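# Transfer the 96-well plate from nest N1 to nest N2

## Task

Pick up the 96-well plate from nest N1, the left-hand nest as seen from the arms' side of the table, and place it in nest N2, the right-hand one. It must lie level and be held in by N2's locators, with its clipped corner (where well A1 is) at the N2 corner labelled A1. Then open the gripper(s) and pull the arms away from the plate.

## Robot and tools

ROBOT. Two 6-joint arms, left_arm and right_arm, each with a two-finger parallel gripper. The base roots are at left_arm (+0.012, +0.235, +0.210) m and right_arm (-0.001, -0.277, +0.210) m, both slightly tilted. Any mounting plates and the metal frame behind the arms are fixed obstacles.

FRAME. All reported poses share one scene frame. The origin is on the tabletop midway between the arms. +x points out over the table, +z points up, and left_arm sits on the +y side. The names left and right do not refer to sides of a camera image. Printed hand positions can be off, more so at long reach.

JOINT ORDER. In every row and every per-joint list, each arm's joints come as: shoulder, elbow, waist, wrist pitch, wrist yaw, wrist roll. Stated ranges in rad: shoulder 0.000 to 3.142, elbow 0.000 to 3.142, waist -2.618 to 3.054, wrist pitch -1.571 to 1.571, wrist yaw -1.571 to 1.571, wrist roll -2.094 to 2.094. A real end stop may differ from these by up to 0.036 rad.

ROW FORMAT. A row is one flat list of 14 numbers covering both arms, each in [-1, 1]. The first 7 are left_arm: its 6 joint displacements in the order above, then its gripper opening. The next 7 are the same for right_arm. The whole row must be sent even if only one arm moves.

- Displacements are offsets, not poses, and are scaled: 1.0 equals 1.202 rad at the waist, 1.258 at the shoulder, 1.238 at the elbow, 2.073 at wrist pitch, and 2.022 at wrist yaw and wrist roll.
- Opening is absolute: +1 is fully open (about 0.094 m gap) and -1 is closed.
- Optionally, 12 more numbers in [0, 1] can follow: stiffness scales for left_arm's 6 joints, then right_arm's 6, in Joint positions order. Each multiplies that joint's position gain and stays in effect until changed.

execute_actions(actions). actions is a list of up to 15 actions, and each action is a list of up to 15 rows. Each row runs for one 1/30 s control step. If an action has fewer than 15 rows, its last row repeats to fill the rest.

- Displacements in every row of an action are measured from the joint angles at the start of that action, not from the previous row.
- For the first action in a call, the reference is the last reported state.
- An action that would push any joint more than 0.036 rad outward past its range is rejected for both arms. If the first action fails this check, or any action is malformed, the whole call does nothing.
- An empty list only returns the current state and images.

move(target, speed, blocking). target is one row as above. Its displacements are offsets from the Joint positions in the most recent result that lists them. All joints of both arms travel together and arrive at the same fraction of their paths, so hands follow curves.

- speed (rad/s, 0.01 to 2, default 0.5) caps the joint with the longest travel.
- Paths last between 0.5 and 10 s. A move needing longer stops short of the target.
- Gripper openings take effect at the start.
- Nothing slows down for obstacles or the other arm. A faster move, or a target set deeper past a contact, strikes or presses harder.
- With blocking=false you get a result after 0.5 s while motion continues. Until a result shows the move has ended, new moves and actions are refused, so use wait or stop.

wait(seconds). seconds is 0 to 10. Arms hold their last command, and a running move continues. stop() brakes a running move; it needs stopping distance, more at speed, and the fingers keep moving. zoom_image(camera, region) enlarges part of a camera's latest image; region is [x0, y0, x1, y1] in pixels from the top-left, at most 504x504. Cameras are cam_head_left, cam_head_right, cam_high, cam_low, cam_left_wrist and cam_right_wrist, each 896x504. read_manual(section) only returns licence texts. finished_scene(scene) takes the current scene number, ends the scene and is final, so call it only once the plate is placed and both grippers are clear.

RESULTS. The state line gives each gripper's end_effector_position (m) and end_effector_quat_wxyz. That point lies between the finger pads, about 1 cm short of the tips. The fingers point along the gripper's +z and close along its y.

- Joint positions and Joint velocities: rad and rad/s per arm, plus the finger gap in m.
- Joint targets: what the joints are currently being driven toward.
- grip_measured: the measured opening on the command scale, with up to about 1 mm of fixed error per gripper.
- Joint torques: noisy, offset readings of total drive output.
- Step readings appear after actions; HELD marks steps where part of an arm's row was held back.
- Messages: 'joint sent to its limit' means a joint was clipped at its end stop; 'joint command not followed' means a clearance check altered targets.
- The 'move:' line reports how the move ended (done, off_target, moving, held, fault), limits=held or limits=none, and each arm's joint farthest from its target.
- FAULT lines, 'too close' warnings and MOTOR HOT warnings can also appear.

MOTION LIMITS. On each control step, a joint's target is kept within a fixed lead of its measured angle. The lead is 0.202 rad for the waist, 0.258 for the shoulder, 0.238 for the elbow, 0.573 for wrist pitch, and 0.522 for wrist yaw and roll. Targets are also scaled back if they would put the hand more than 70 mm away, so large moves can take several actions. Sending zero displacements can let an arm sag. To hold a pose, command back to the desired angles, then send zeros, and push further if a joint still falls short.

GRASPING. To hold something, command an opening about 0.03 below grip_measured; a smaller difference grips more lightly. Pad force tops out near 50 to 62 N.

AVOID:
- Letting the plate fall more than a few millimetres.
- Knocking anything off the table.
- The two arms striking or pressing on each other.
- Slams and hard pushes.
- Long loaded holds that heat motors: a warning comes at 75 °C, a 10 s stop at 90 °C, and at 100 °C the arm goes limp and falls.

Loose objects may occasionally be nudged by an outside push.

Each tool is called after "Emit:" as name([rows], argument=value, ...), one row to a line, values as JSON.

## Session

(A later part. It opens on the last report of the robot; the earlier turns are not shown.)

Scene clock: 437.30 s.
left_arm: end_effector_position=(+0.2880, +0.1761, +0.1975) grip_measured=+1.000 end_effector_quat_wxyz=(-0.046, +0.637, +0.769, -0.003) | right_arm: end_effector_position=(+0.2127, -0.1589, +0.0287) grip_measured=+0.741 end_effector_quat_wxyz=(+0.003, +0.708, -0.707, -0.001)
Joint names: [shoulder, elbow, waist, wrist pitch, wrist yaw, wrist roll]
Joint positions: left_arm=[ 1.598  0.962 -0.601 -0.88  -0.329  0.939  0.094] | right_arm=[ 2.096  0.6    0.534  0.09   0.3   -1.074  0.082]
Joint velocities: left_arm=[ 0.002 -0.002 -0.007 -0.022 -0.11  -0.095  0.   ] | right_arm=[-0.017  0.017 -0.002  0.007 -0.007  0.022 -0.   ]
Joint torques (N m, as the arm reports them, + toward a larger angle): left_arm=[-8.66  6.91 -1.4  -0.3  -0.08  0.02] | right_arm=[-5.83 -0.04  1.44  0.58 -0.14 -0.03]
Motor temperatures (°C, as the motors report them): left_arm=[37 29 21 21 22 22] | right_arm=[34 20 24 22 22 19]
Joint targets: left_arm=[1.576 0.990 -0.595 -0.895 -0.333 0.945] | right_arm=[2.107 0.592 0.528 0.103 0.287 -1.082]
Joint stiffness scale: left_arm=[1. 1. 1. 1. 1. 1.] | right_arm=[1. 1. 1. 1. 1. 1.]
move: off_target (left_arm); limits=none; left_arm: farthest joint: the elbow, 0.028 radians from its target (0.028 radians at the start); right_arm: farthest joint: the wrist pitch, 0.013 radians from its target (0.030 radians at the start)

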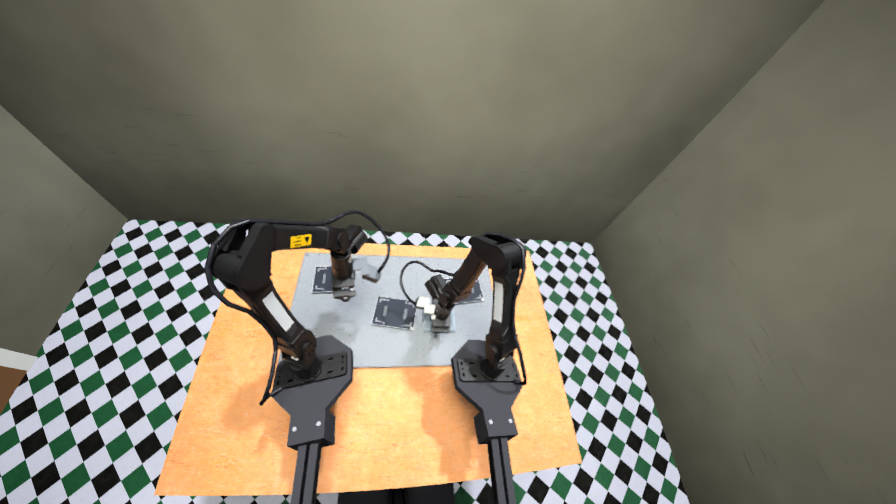

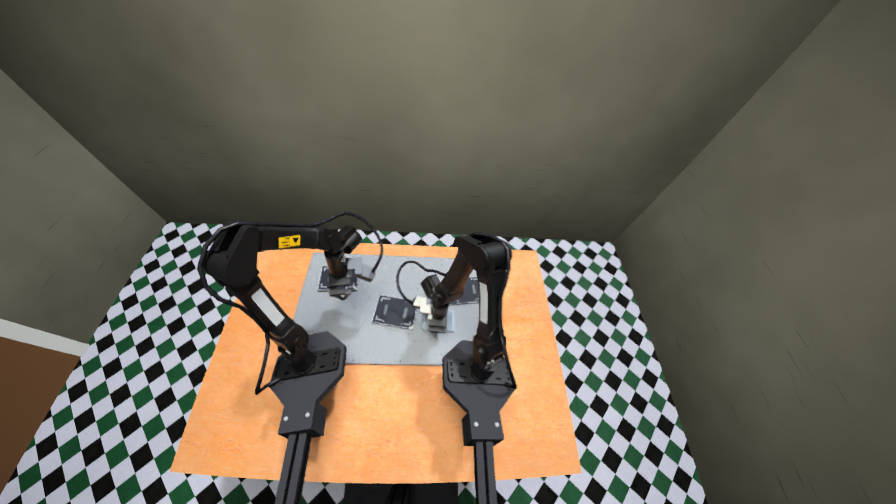

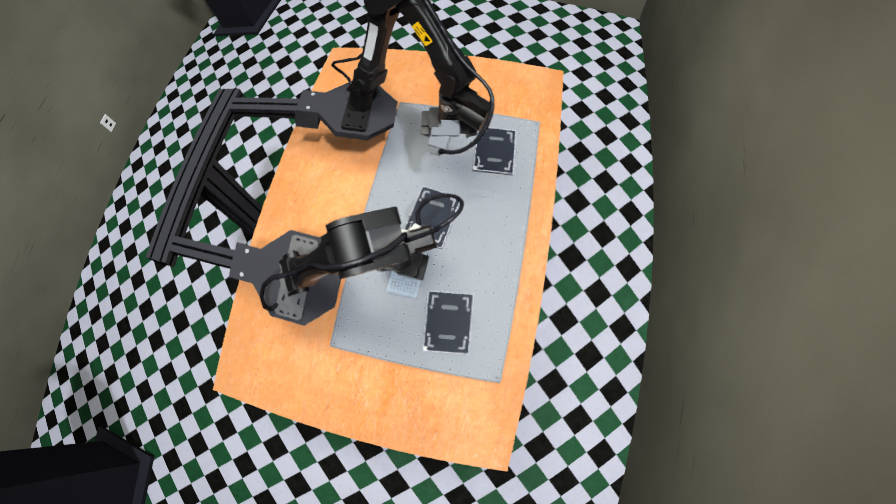

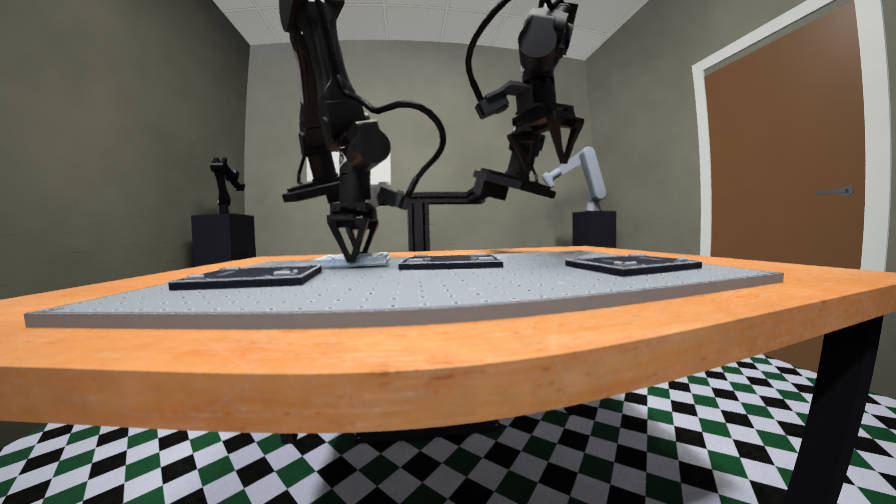

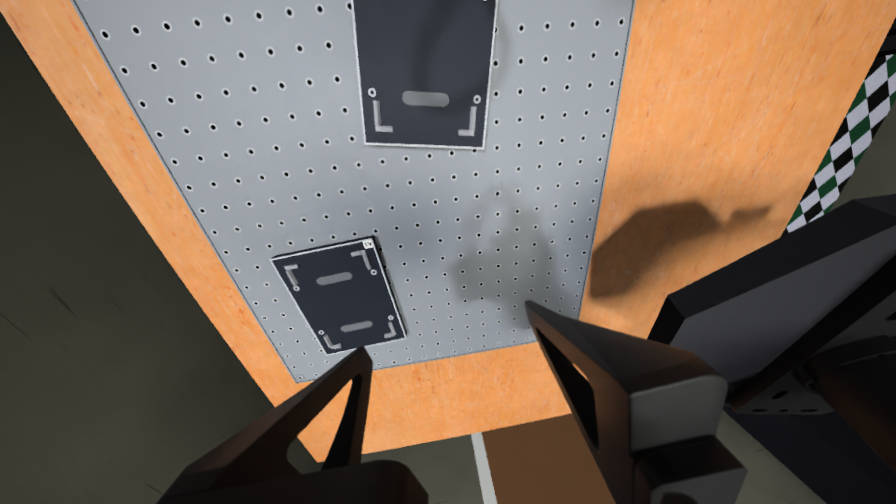

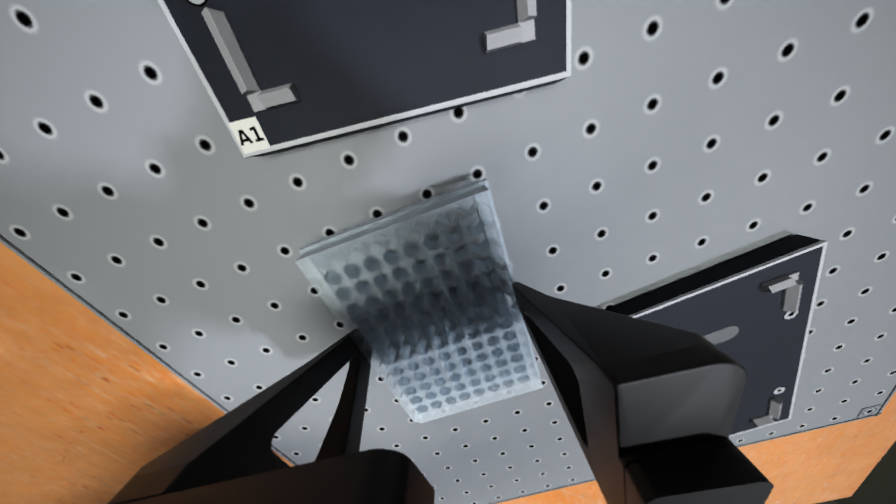

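Emit:
execute_actions([
  [[-0.0175,0.0226,0.005,-0.007,-0.002,0.003,1.0, 0.0095,-0.0065,-0.005,0.0067,-0.0065,-0.004,0.70],[-0.0175,0.0226,0.005,-0.007,-0.002,0.003,1.0, 0.0103,-0.0065,-0.0052,0.0071,-0.0065,-0.0042,0.70],[-0.0175,0.0226,0.005,-0.007,-0.002,0.003,1.0, 0.0111,-0.0065,-0.0054,0.0075,-0.0065,-0.0043,0.70],[-0.0175,0.0226,0.005,-0.007,-0.002,0.003,1.0, 0.0119,-0.0065,-0.0056,0.0079,-0.0065,-0.0045,0.70],[-0.0175,0.0226,0.005,-0.007,-0.002,0.003,1.0, 0.0127,-0.0065,-0.0058,0.0083,-0.0065,-0.0046,0.70],[-0.0175,0.0226,0.005,-0.007,-0.002,0.003,1.0, 0.0135,-0.0065,-0.006,0.0087,-0.0065,-0.0048,0.70],[-0.0175,0.0226,0.005,-0.007,-0.002,0.003,1.0, 0.0143,-0.0065,-0.0063,0.0092,-0.0065,-0.0049,0.70],[-0.0175,0.0226,0.005,-0.007,-0.002,0.003,1.0, 0.0151,-0.0065,-0.0065,0.0097,-0.0065,-0.0051,0.70],[-0.0175,0.0226,0.005,-0.007,-0.002,0.003,1.0, 0.0159,-0.0065,-0.0068,0.0102,-0.0065,-0.0052,0.70],[-0.0175,0.0226,0.005,-0.007,-0.002,0.003,1.0, 0.0167,-0.0065,-0.007,0.0106,-0.0065,-0.0054,0.70]],
])

Emit:
zoom_image(camera="cam_low", region=[290, 210, 430, 280])

Scene clock: 450.37 s.
left_arm: end_effector_position=(+0.2880, +0.1761, +0.1975) grip_measured=+1.000 end_effector_quat_wxyz=(-0.046, +0.637, +0.769, -0.003) | right_arm: end_effector_position=(+0.2144, -0.1580, +0.0287) grip_measured=+0.741 end_effector_quat_wxyz=(-0.001, +0.708, -0.706, +0.000)
Joint names: [shoulder, elbow, waist, wrist pitch, wrist yaw, wrist roll]
Joint positions: left_arm=[ 1.598  0.962 -0.601 -0.88  -0.329  0.939  0.094] | right_arm=[ 2.096  0.6    0.534  0.098  0.3   -1.077  0.082]
Joint velocities: left_arm=[ 0.007  0.002 -0.012  0.037 -0.007 -0.007  0.   ] | right_arm=[-0.002  0.002  0.007 -0.007 -0.095 -0.051  0.   ]
Joint torques (N m, as the arm reports them, + toward a larger angle): left_arm=[-8.66  6.91 -1.39 -0.3  -0.08  0.02] | right_arm=[-5.06 -0.01  1.25  0.6  -0.15 -0.04]
Motor temperatures (°C, as the motors report them): left_arm=[37 29 21 21 22 22] | right_arm=[34 20 24 22 22 19]
Joint targets: left_arm=[1.576 0.990 -0.595 -0.895 -0.333 0.945] | right_arm=[2.117 0.592 0.525 0.112 0.287 -1.085]
Joint stiffness scale: left_arm=[1. 1. 1. 1. 1. 1.] | right_arm=[1. 1. 1. 1. 1. 1.]
Step readings (joint positions):
0: left_arm=[1.598 0.962 -0.601 -0.880 -0.329 0.939] | right_arm=[2.096 0.600 0.534 0.091 0.300 -1.074]
1: left_arm=[1.598 0.962 -0.601 -0.880 -0.329 0.939] | right_arm=[2.096 0.600 0.534 0.091 0.300 -1.074]
2: left_arm=[1.598 0.962 -0.601 -0.880 -0.329 0.939] | right_arm=[2.096 0.600 0.534 0.091 0.300 -1.074]
4: left_arm=[1.598 0.962 -0.601 -0.880 -0.329 0.939] | right_arm=[2.096 0.600 0.534 0.091 0.300 -1.075]
8: left_arm=[1.598 0.962 -0.601 -0.880 -0.329 0.939] | right_arm=[2.096 0.600 0.534 0.094 0.300 -1.076]
15: Joint positions above

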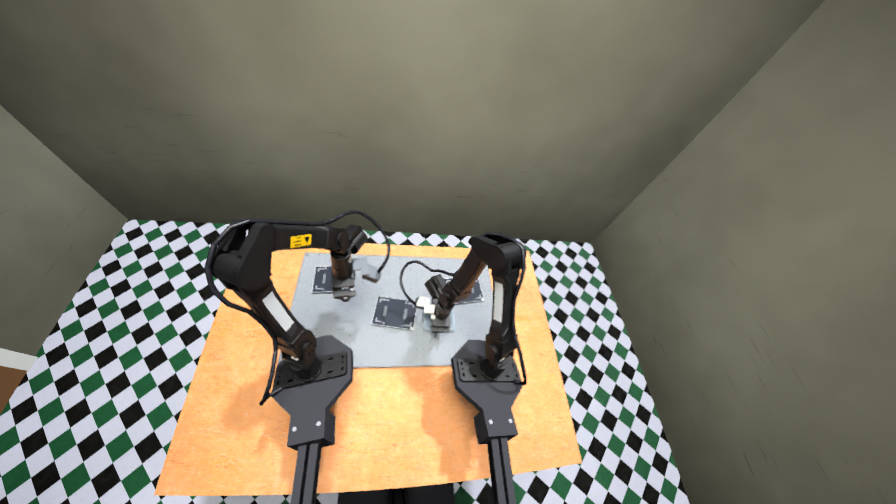

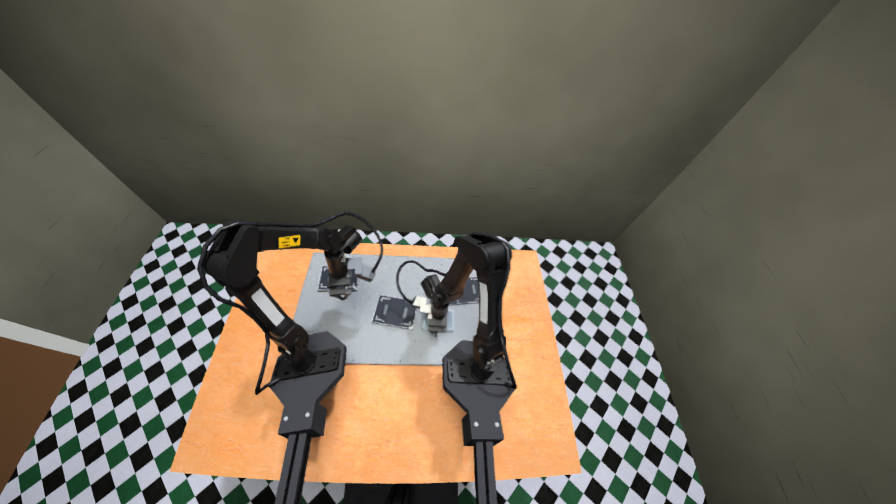

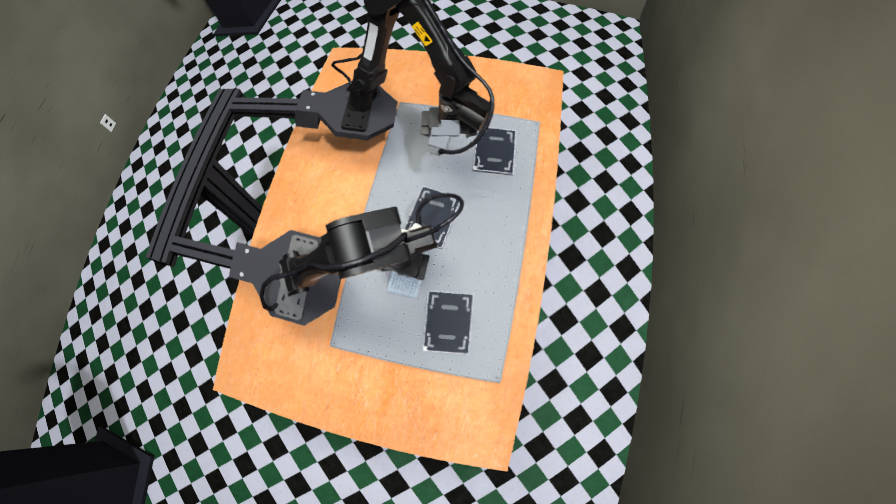

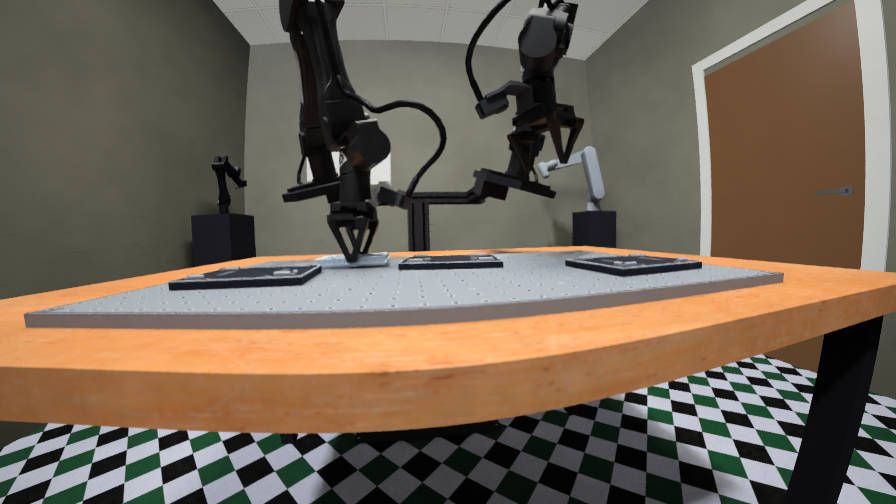

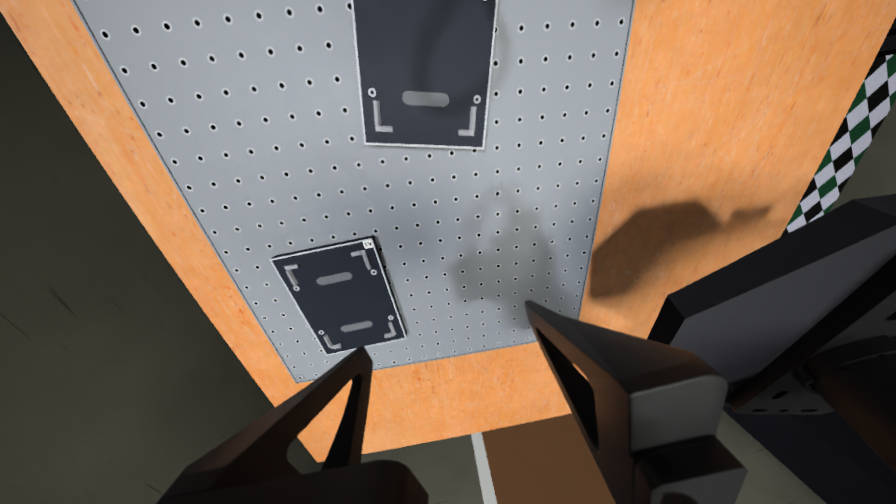

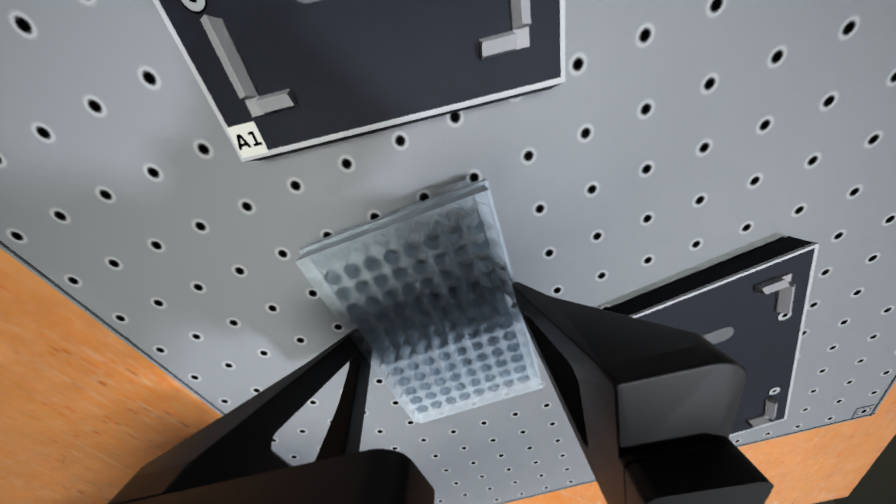

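Region (290, 210, 430, 280) of cam_low's 896x504 image, scaled by 3.600, with more detail than that image has.

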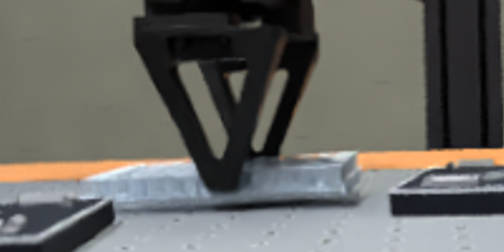

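Emit:
execute_actions([
  [[-0.0175,0.0226,0.005,-0.007,-0.002,0.003,1.0, 0.004,-0.0065,-0.004,0.002,-0.004,-0.002,0.72],[-0.0175,0.0226,0.005,-0.007,-0.002,0.003,1.0, 0.002,-0.0065,-0.004,0.002,-0.004,-0.002,0.74],[-0.0175,0.0226,0.005,-0.007,-0.002,0.003,1.0, 0.002,-0.0065,-0.004,0.002,-0.004,-0.002,0.76],[-0.0175,0.0226,0.005,-0.007,-0.002,0.003,1.0, 0.002,-0.0065,-0.004,0.002,-0.004,-0.002,0.78],[-0.0175,0.0226,0.005,-0.007,-0.002,0.003,1.0, 0.002,-0.0065,-0.004,0.002,-0.004,-0.002,0.81],[-0.0175,0.0226,0.005,-0.007,-0.002,0.003,1.0, 0.002,-0.0065,-0.004,0.002,-0.004,-0.002,0.85],[-0.0175,0.0226,0.005,-0.007,-0.002,0.003,1.0, 0.002,-0.0065,-0.004,0.002,-0.004,-0.002,0.90],[-0.0175,0.0226,0.005,-0.007,-0.002,0.003,1.0, 0.002,-0.0065,-0.004,0.002,-0.004,-0.002,0.95],[-0.0175,0.0226,0.005,-0.007,-0.002,0.003,1.0, 0.002,-0.0065,-0.004,0.002,-0.004,-0.002,1.0]],
])

Scene clock: 461.83 s.
left_arm: end_effector_position=(+0.2880, +0.1761, +0.1975) grip_measured=+1.000 end_effector_quat_wxyz=(-0.046, +0.637, +0.769, -0.003) | right_arm: end_effector_position=(+0.2146, -0.1579, +0.0287) grip_measured=+1.000 end_effector_quat_wxyz=(-0.001, +0.708, -0.706, +0.000)
Joint names: [shoulder, elbow, waist, wrist pitch, wrist yaw, wrist roll]
Joint positions: left_arm=[ 1.598  0.962 -0.601 -0.88  -0.329  0.939  0.094] | right_arm=[ 2.096  0.6    0.534  0.099  0.3   -1.077  0.094]
Joint velocities: left_arm=[ 0.002 -0.002 -0.007  0.007 -0.007  0.007  0.   ] | right_arm=[-0.012  0.022 -0.007 -0.037  0.037 -0.022  0.   ]
Joint torques (N m, as the arm reports them, + toward a larger angle): left_arm=[-8.67  6.91 -1.4  -0.3  -0.07  0.02] | right_arm=[-6.49 -0.01  1.53  0.51 -0.09 -0.01]
Motor temperatures (°C, as the motors report them): left_arm=[37 29 21 21 22 22] | right_arm=[33 20 24 22 22 19]
Joint targets: left_arm=[1.576 0.990 -0.595 -0.895 -0.333 0.945] | right_arm=[2.099 0.592 0.529 0.102 0.291 -1.081]
Joint stiffness scale: left_arm=[1. 1. 1. 1. 1. 1.] | right_arm=[1. 1. 1. 1. 1. 1.]
Step readings (joint positions):
0: left_arm=[1.598 0.962 -0.601 -0.880 -0.329 0.939] | right_arm=[2.096 0.600 0.534 0.099 0.300 -1.077]
1: left_arm=[1.598 0.962 -0.601 -0.880 -0.329 0.939] | right_arm=[2.096 0.600 0.534 0.099 0.300 -1.077]
2: left_arm=[1.598 0.962 -0.601 -0.880 -0.329 0.939] | right_arm=[2.096 0.600 0.534 0.099 0.300 -1.077]
4: left_arm=[1.598 0.962 -0.601 -0.880 -0.329 0.939] | right_arm=[2.096 0.600 0.534 0.099 0.300 -1.077]
8: left_arm=[1.598 0.962 -0.601 -0.880 -0.329 0.939] | right_arm=[2.096 0.600 0.534 0.099 0.300 -1.077]
15: Joint positions above

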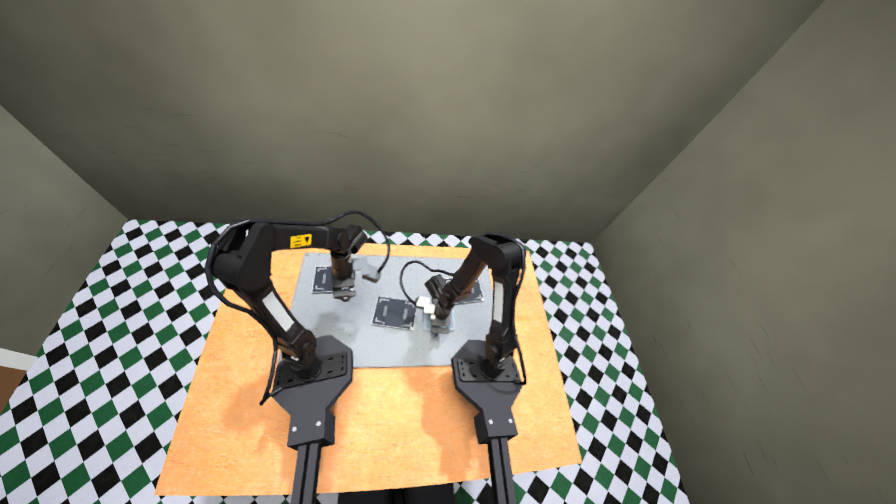

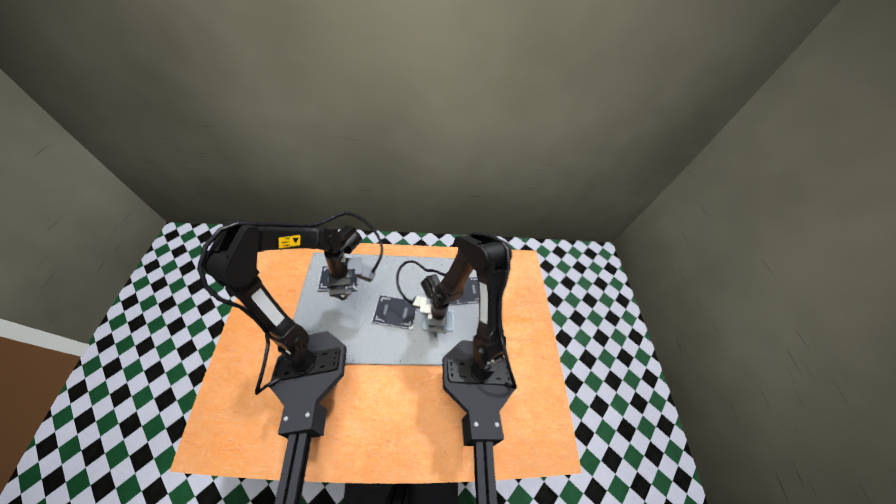

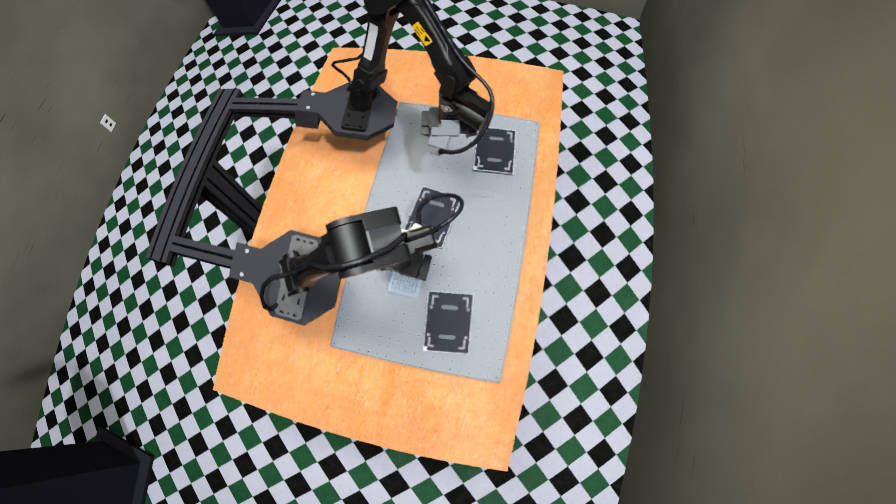

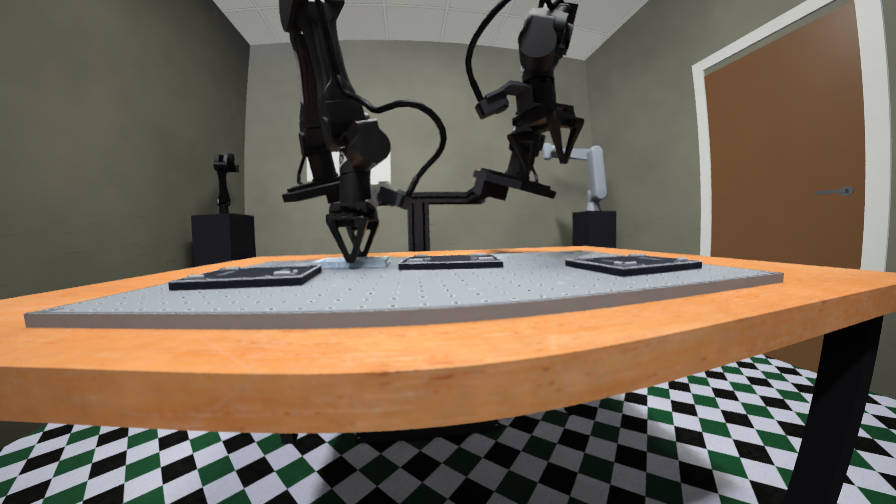

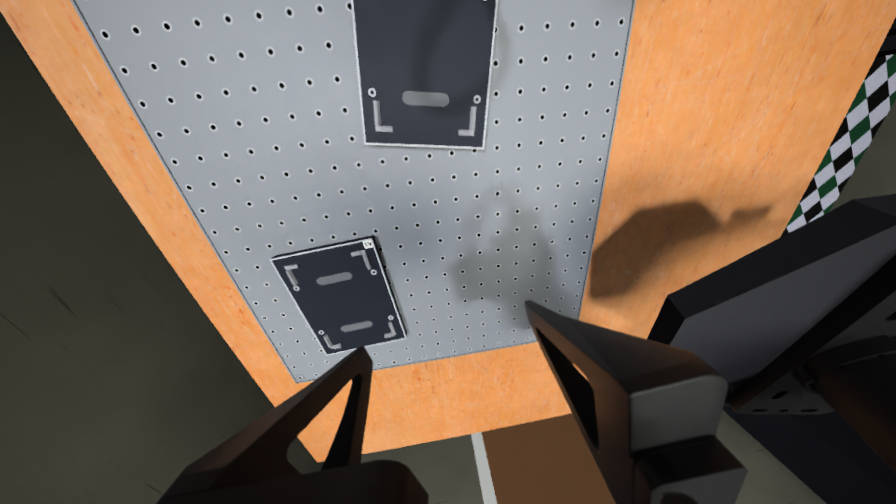

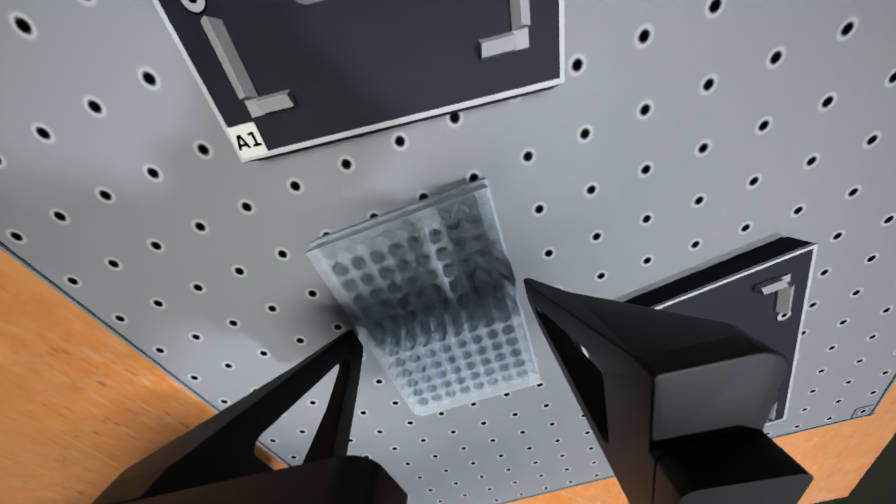

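Emit:
execute_actions(actions=[])

Scene clock: 489.13 s.
left_arm: end_effector_position=(+0.2880, +0.1761, +0.1975) grip_measured=+1.000 end_effector_quat_wxyz=(-0.046, +0.637, +0.769, -0.003) | right_arm: end_effector_position=(+0.2146, -0.1579, +0.0287) grip_measured=+1.000 end_effector_quat_wxyz=(-0.001, +0.708, -0.706, +0.000)
Joint names: [shoulder, elbow, waist, wrist pitch, wrist yaw, wrist roll]
Joint positions: left_arm=[ 1.598  0.962 -0.601 -0.88  -0.329  0.939  0.094] | right_arm=[ 2.096  0.6    0.534  0.099  0.3   -1.077  0.094]
Joint velocities: left_arm=[ 0.007 -0.007  0.002  0.022 -0.037 -0.022  0.   ] | right_arm=[-0.022  0.027  0.012  0.066 -0.007  0.007  0.   ]
Joint torques (N m, as the arm reports them, + toward a larger angle): left_arm=[-8.66  6.92 -1.4  -0.3  -0.08  0.02] | right_arm=[-6.48 -0.05  1.53  0.51 -0.09 -0.02]
Motor temperatures (°C, as the motors report them): left_arm=[37 29 21 21 22 22] | right_arm=[33 20 24 22 22 19]
Joint targets: left_arm=[1.576 0.990 -0.595 -0.895 -0.333 0.945] | right_arm=[2.099 0.592 0.529 0.102 0.291 -1.081]
Joint stiffness scale: left_arm=[1. 1. 1. 1. 1. 1.] | right_arm=[1. 1. 1. 1. 1. 1.]

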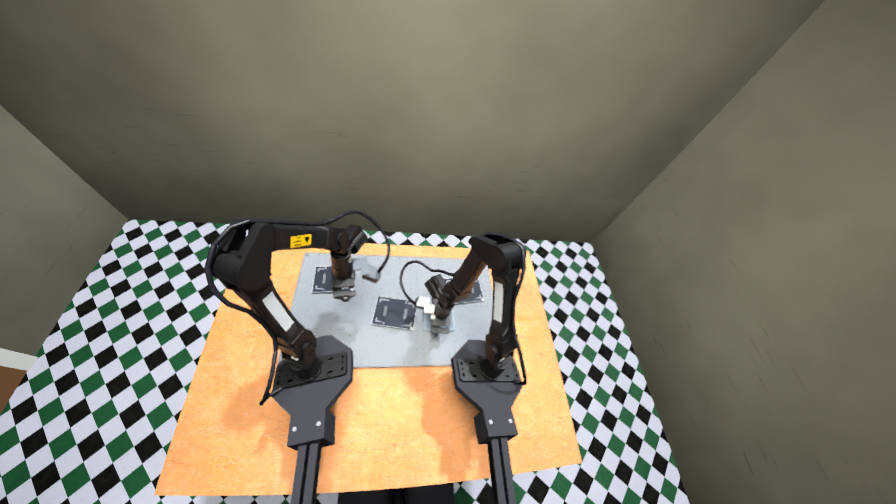

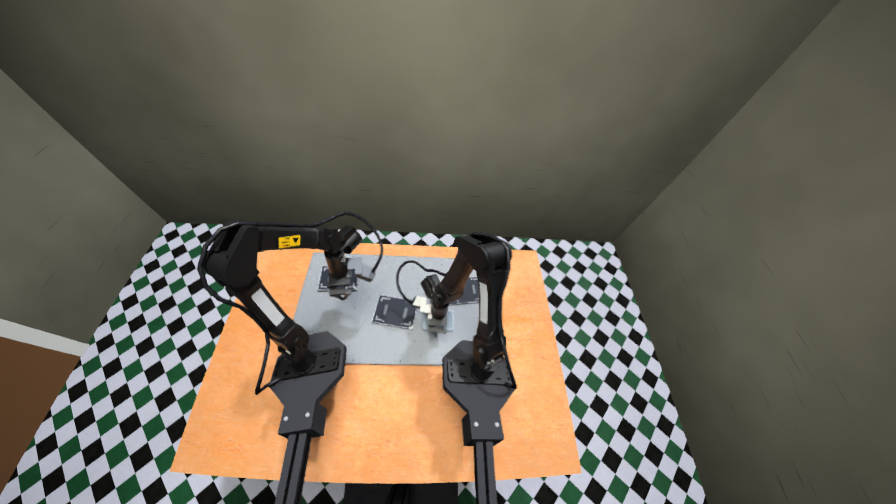

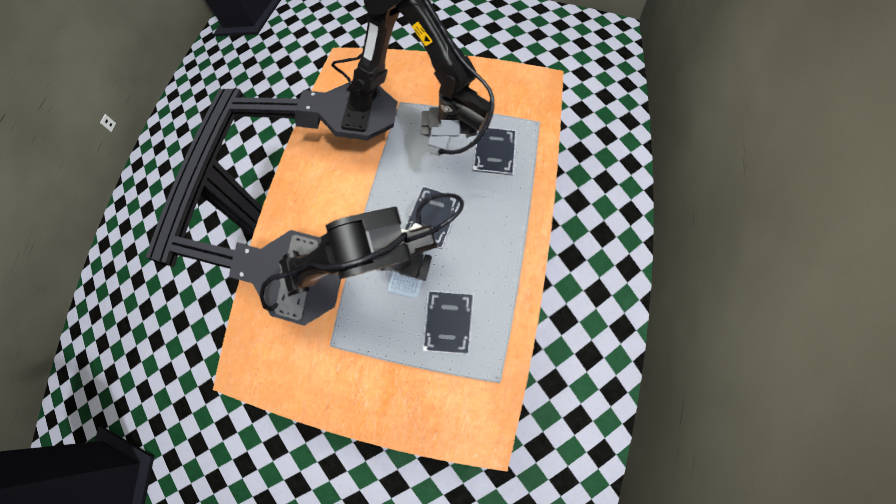

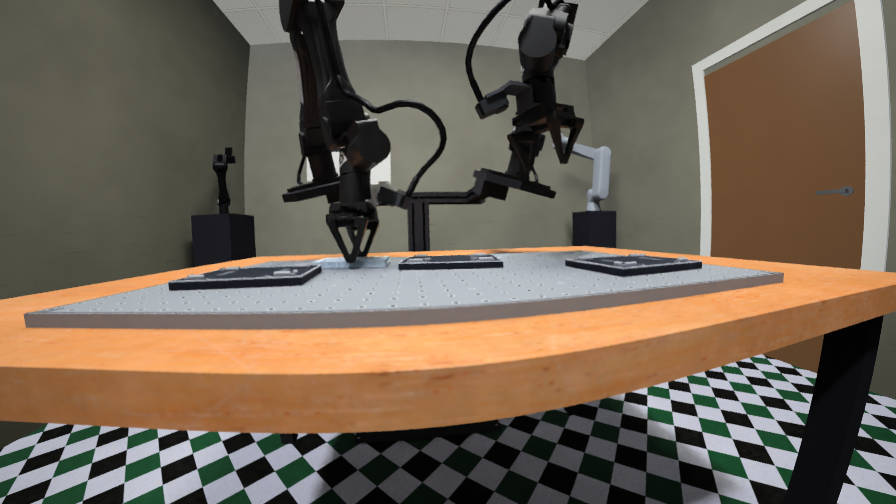

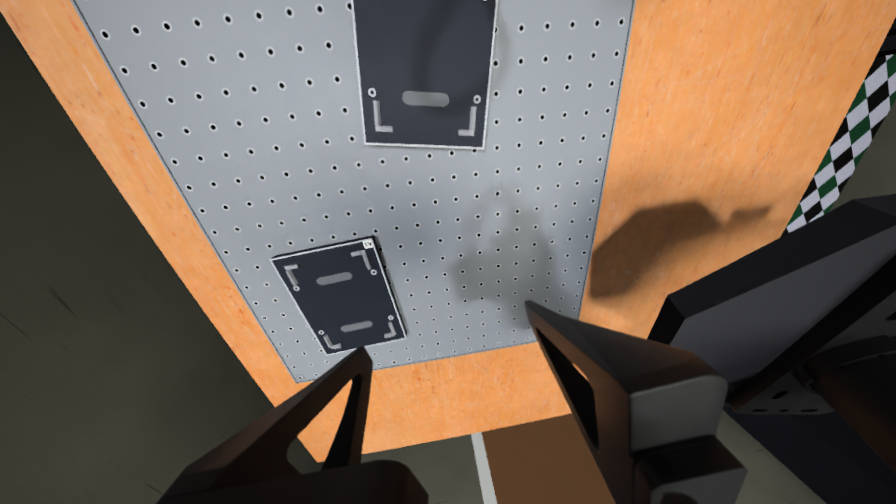

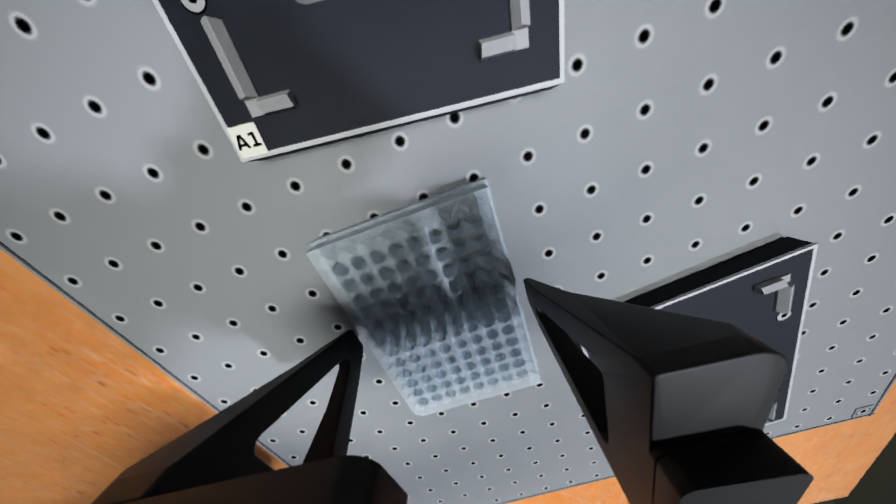

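Emit:
move(target=[-0.0175,0.0226,0.005,-0.007,-0.002,0.003,1, -0.205,0.0,0.066,-0.129,0.006,0.044,1], speed=0.35)

Scene clock: 535.10 s.
left_arm: end_effector_position=(+0.2880, +0.1761, +0.1975) grip_measured=+1.000 end_effector_quat_wxyz=(-0.046, +0.637, +0.769, -0.003) | right_arm: end_effector_position=(+0.2163, -0.1566, +0.0797) grip_measured=+1.000 end_effector_quat_wxyz=(+0.001, +0.703, -0.711, -0.001)
Joint names: [shoulder, elbow, waist, wrist pitch, wrist yaw, wrist roll]
Joint positions: left_arm=[ 1.598  0.962 -0.601 -0.88  -0.329  0.939  0.094] | right_arm=[ 1.863  0.6    0.597 -0.159  0.308 -0.997  0.094]
Joint velocities: left_arm=[ 0.002  0.002 -0.007  0.051 -0.007  0.007  0.   ] | right_arm=[-0.002 -0.007 -0.017 -0.022 -0.037 -0.051  0.   ]
Joint torques (N m, as the arm reports them, + toward a larger angle): left_arm=[-8.66  6.91 -1.39 -0.3  -0.08  0.02] | right_arm=[-7.97  1.55  2.9   0.38  0.04  0.1 ]
Motor temperatures (°C, as the motors report them): left_arm=[37 29 21 20 22 22] | right_arm=[33 20 24 22 22 19]
Joint targets: left_arm=[1.576 0.990 -0.595 -0.895 -0.333 0.945] | right_arm=[1.838 0.600 0.613 -0.168 0.312 -0.988]
Joint stiffness scale: left_arm=[1. 1. 1. 1. 1. 1.] | right_arm=[1. 1. 1. 1. 1. 1.]
move: off_target (left_arm, right_arm); limits=none; left_arm: farthest joint: the elbow, 0.028 radians from its target (0.028 radians at the start); right_arm: farthest joint: the shoulder, 0.025 radians from its target (0.258 radians at the start)

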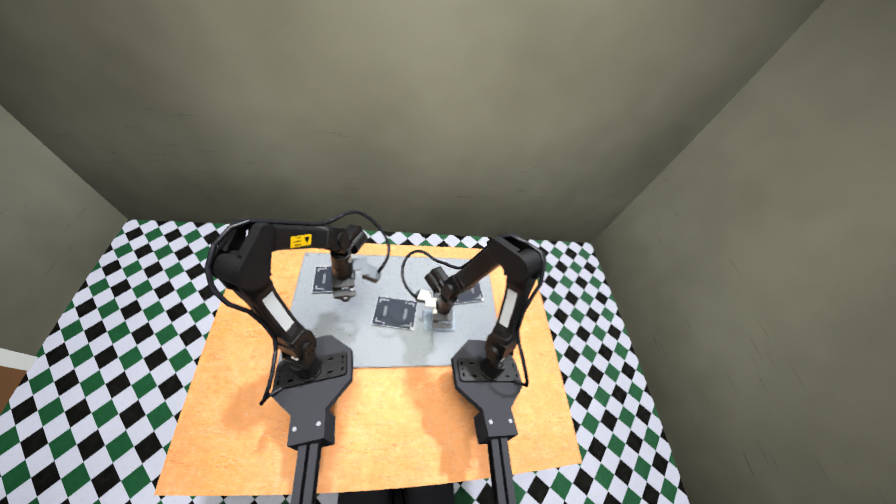

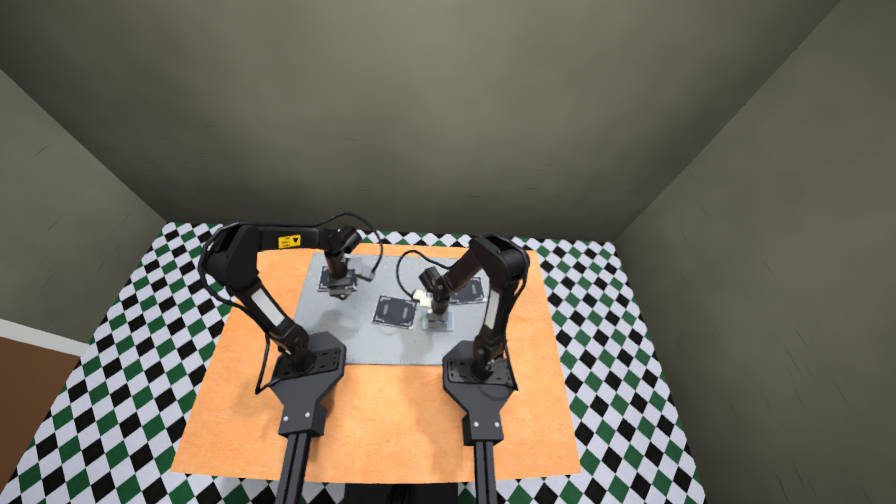

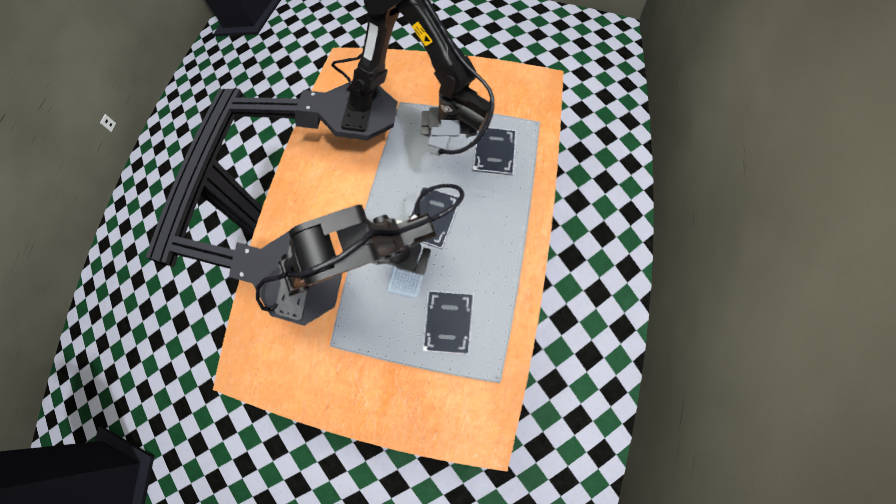

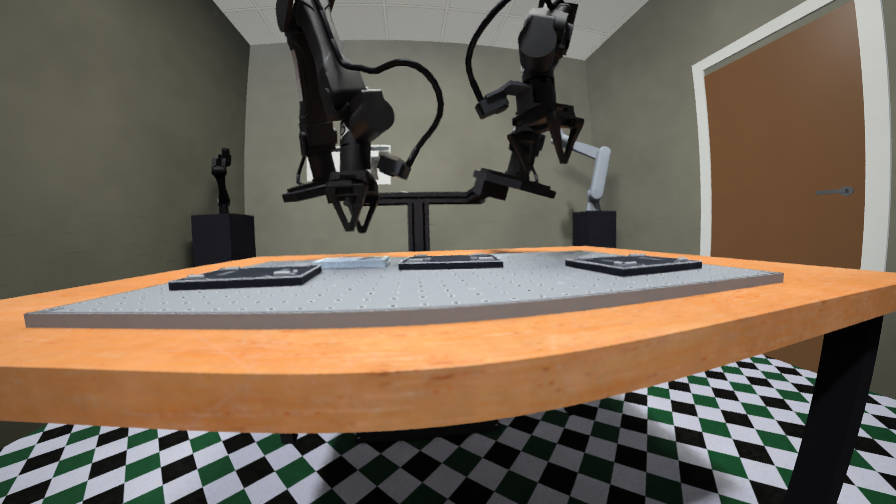

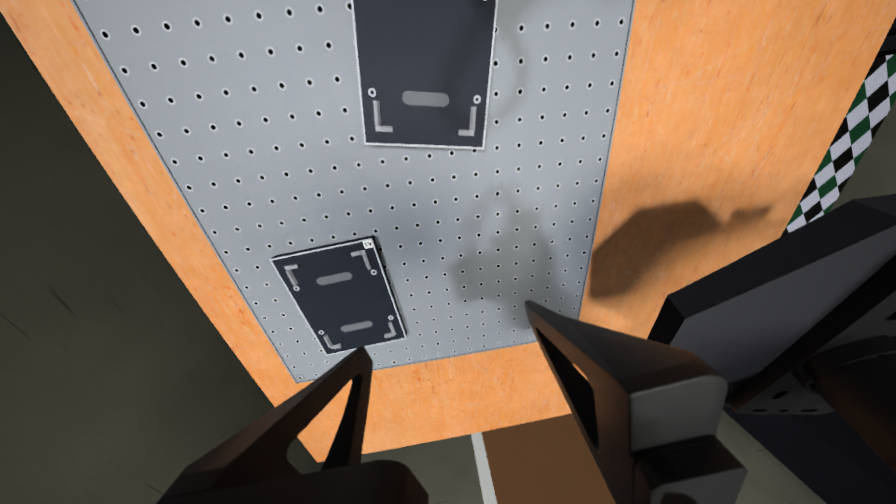

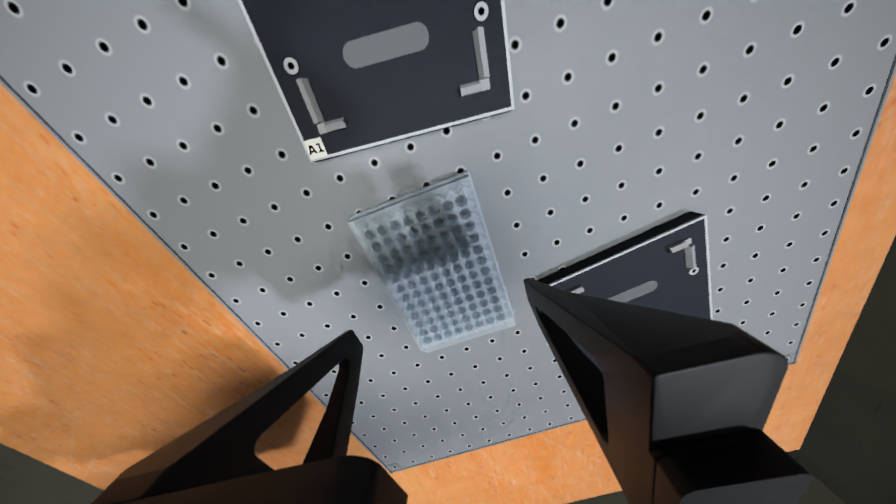

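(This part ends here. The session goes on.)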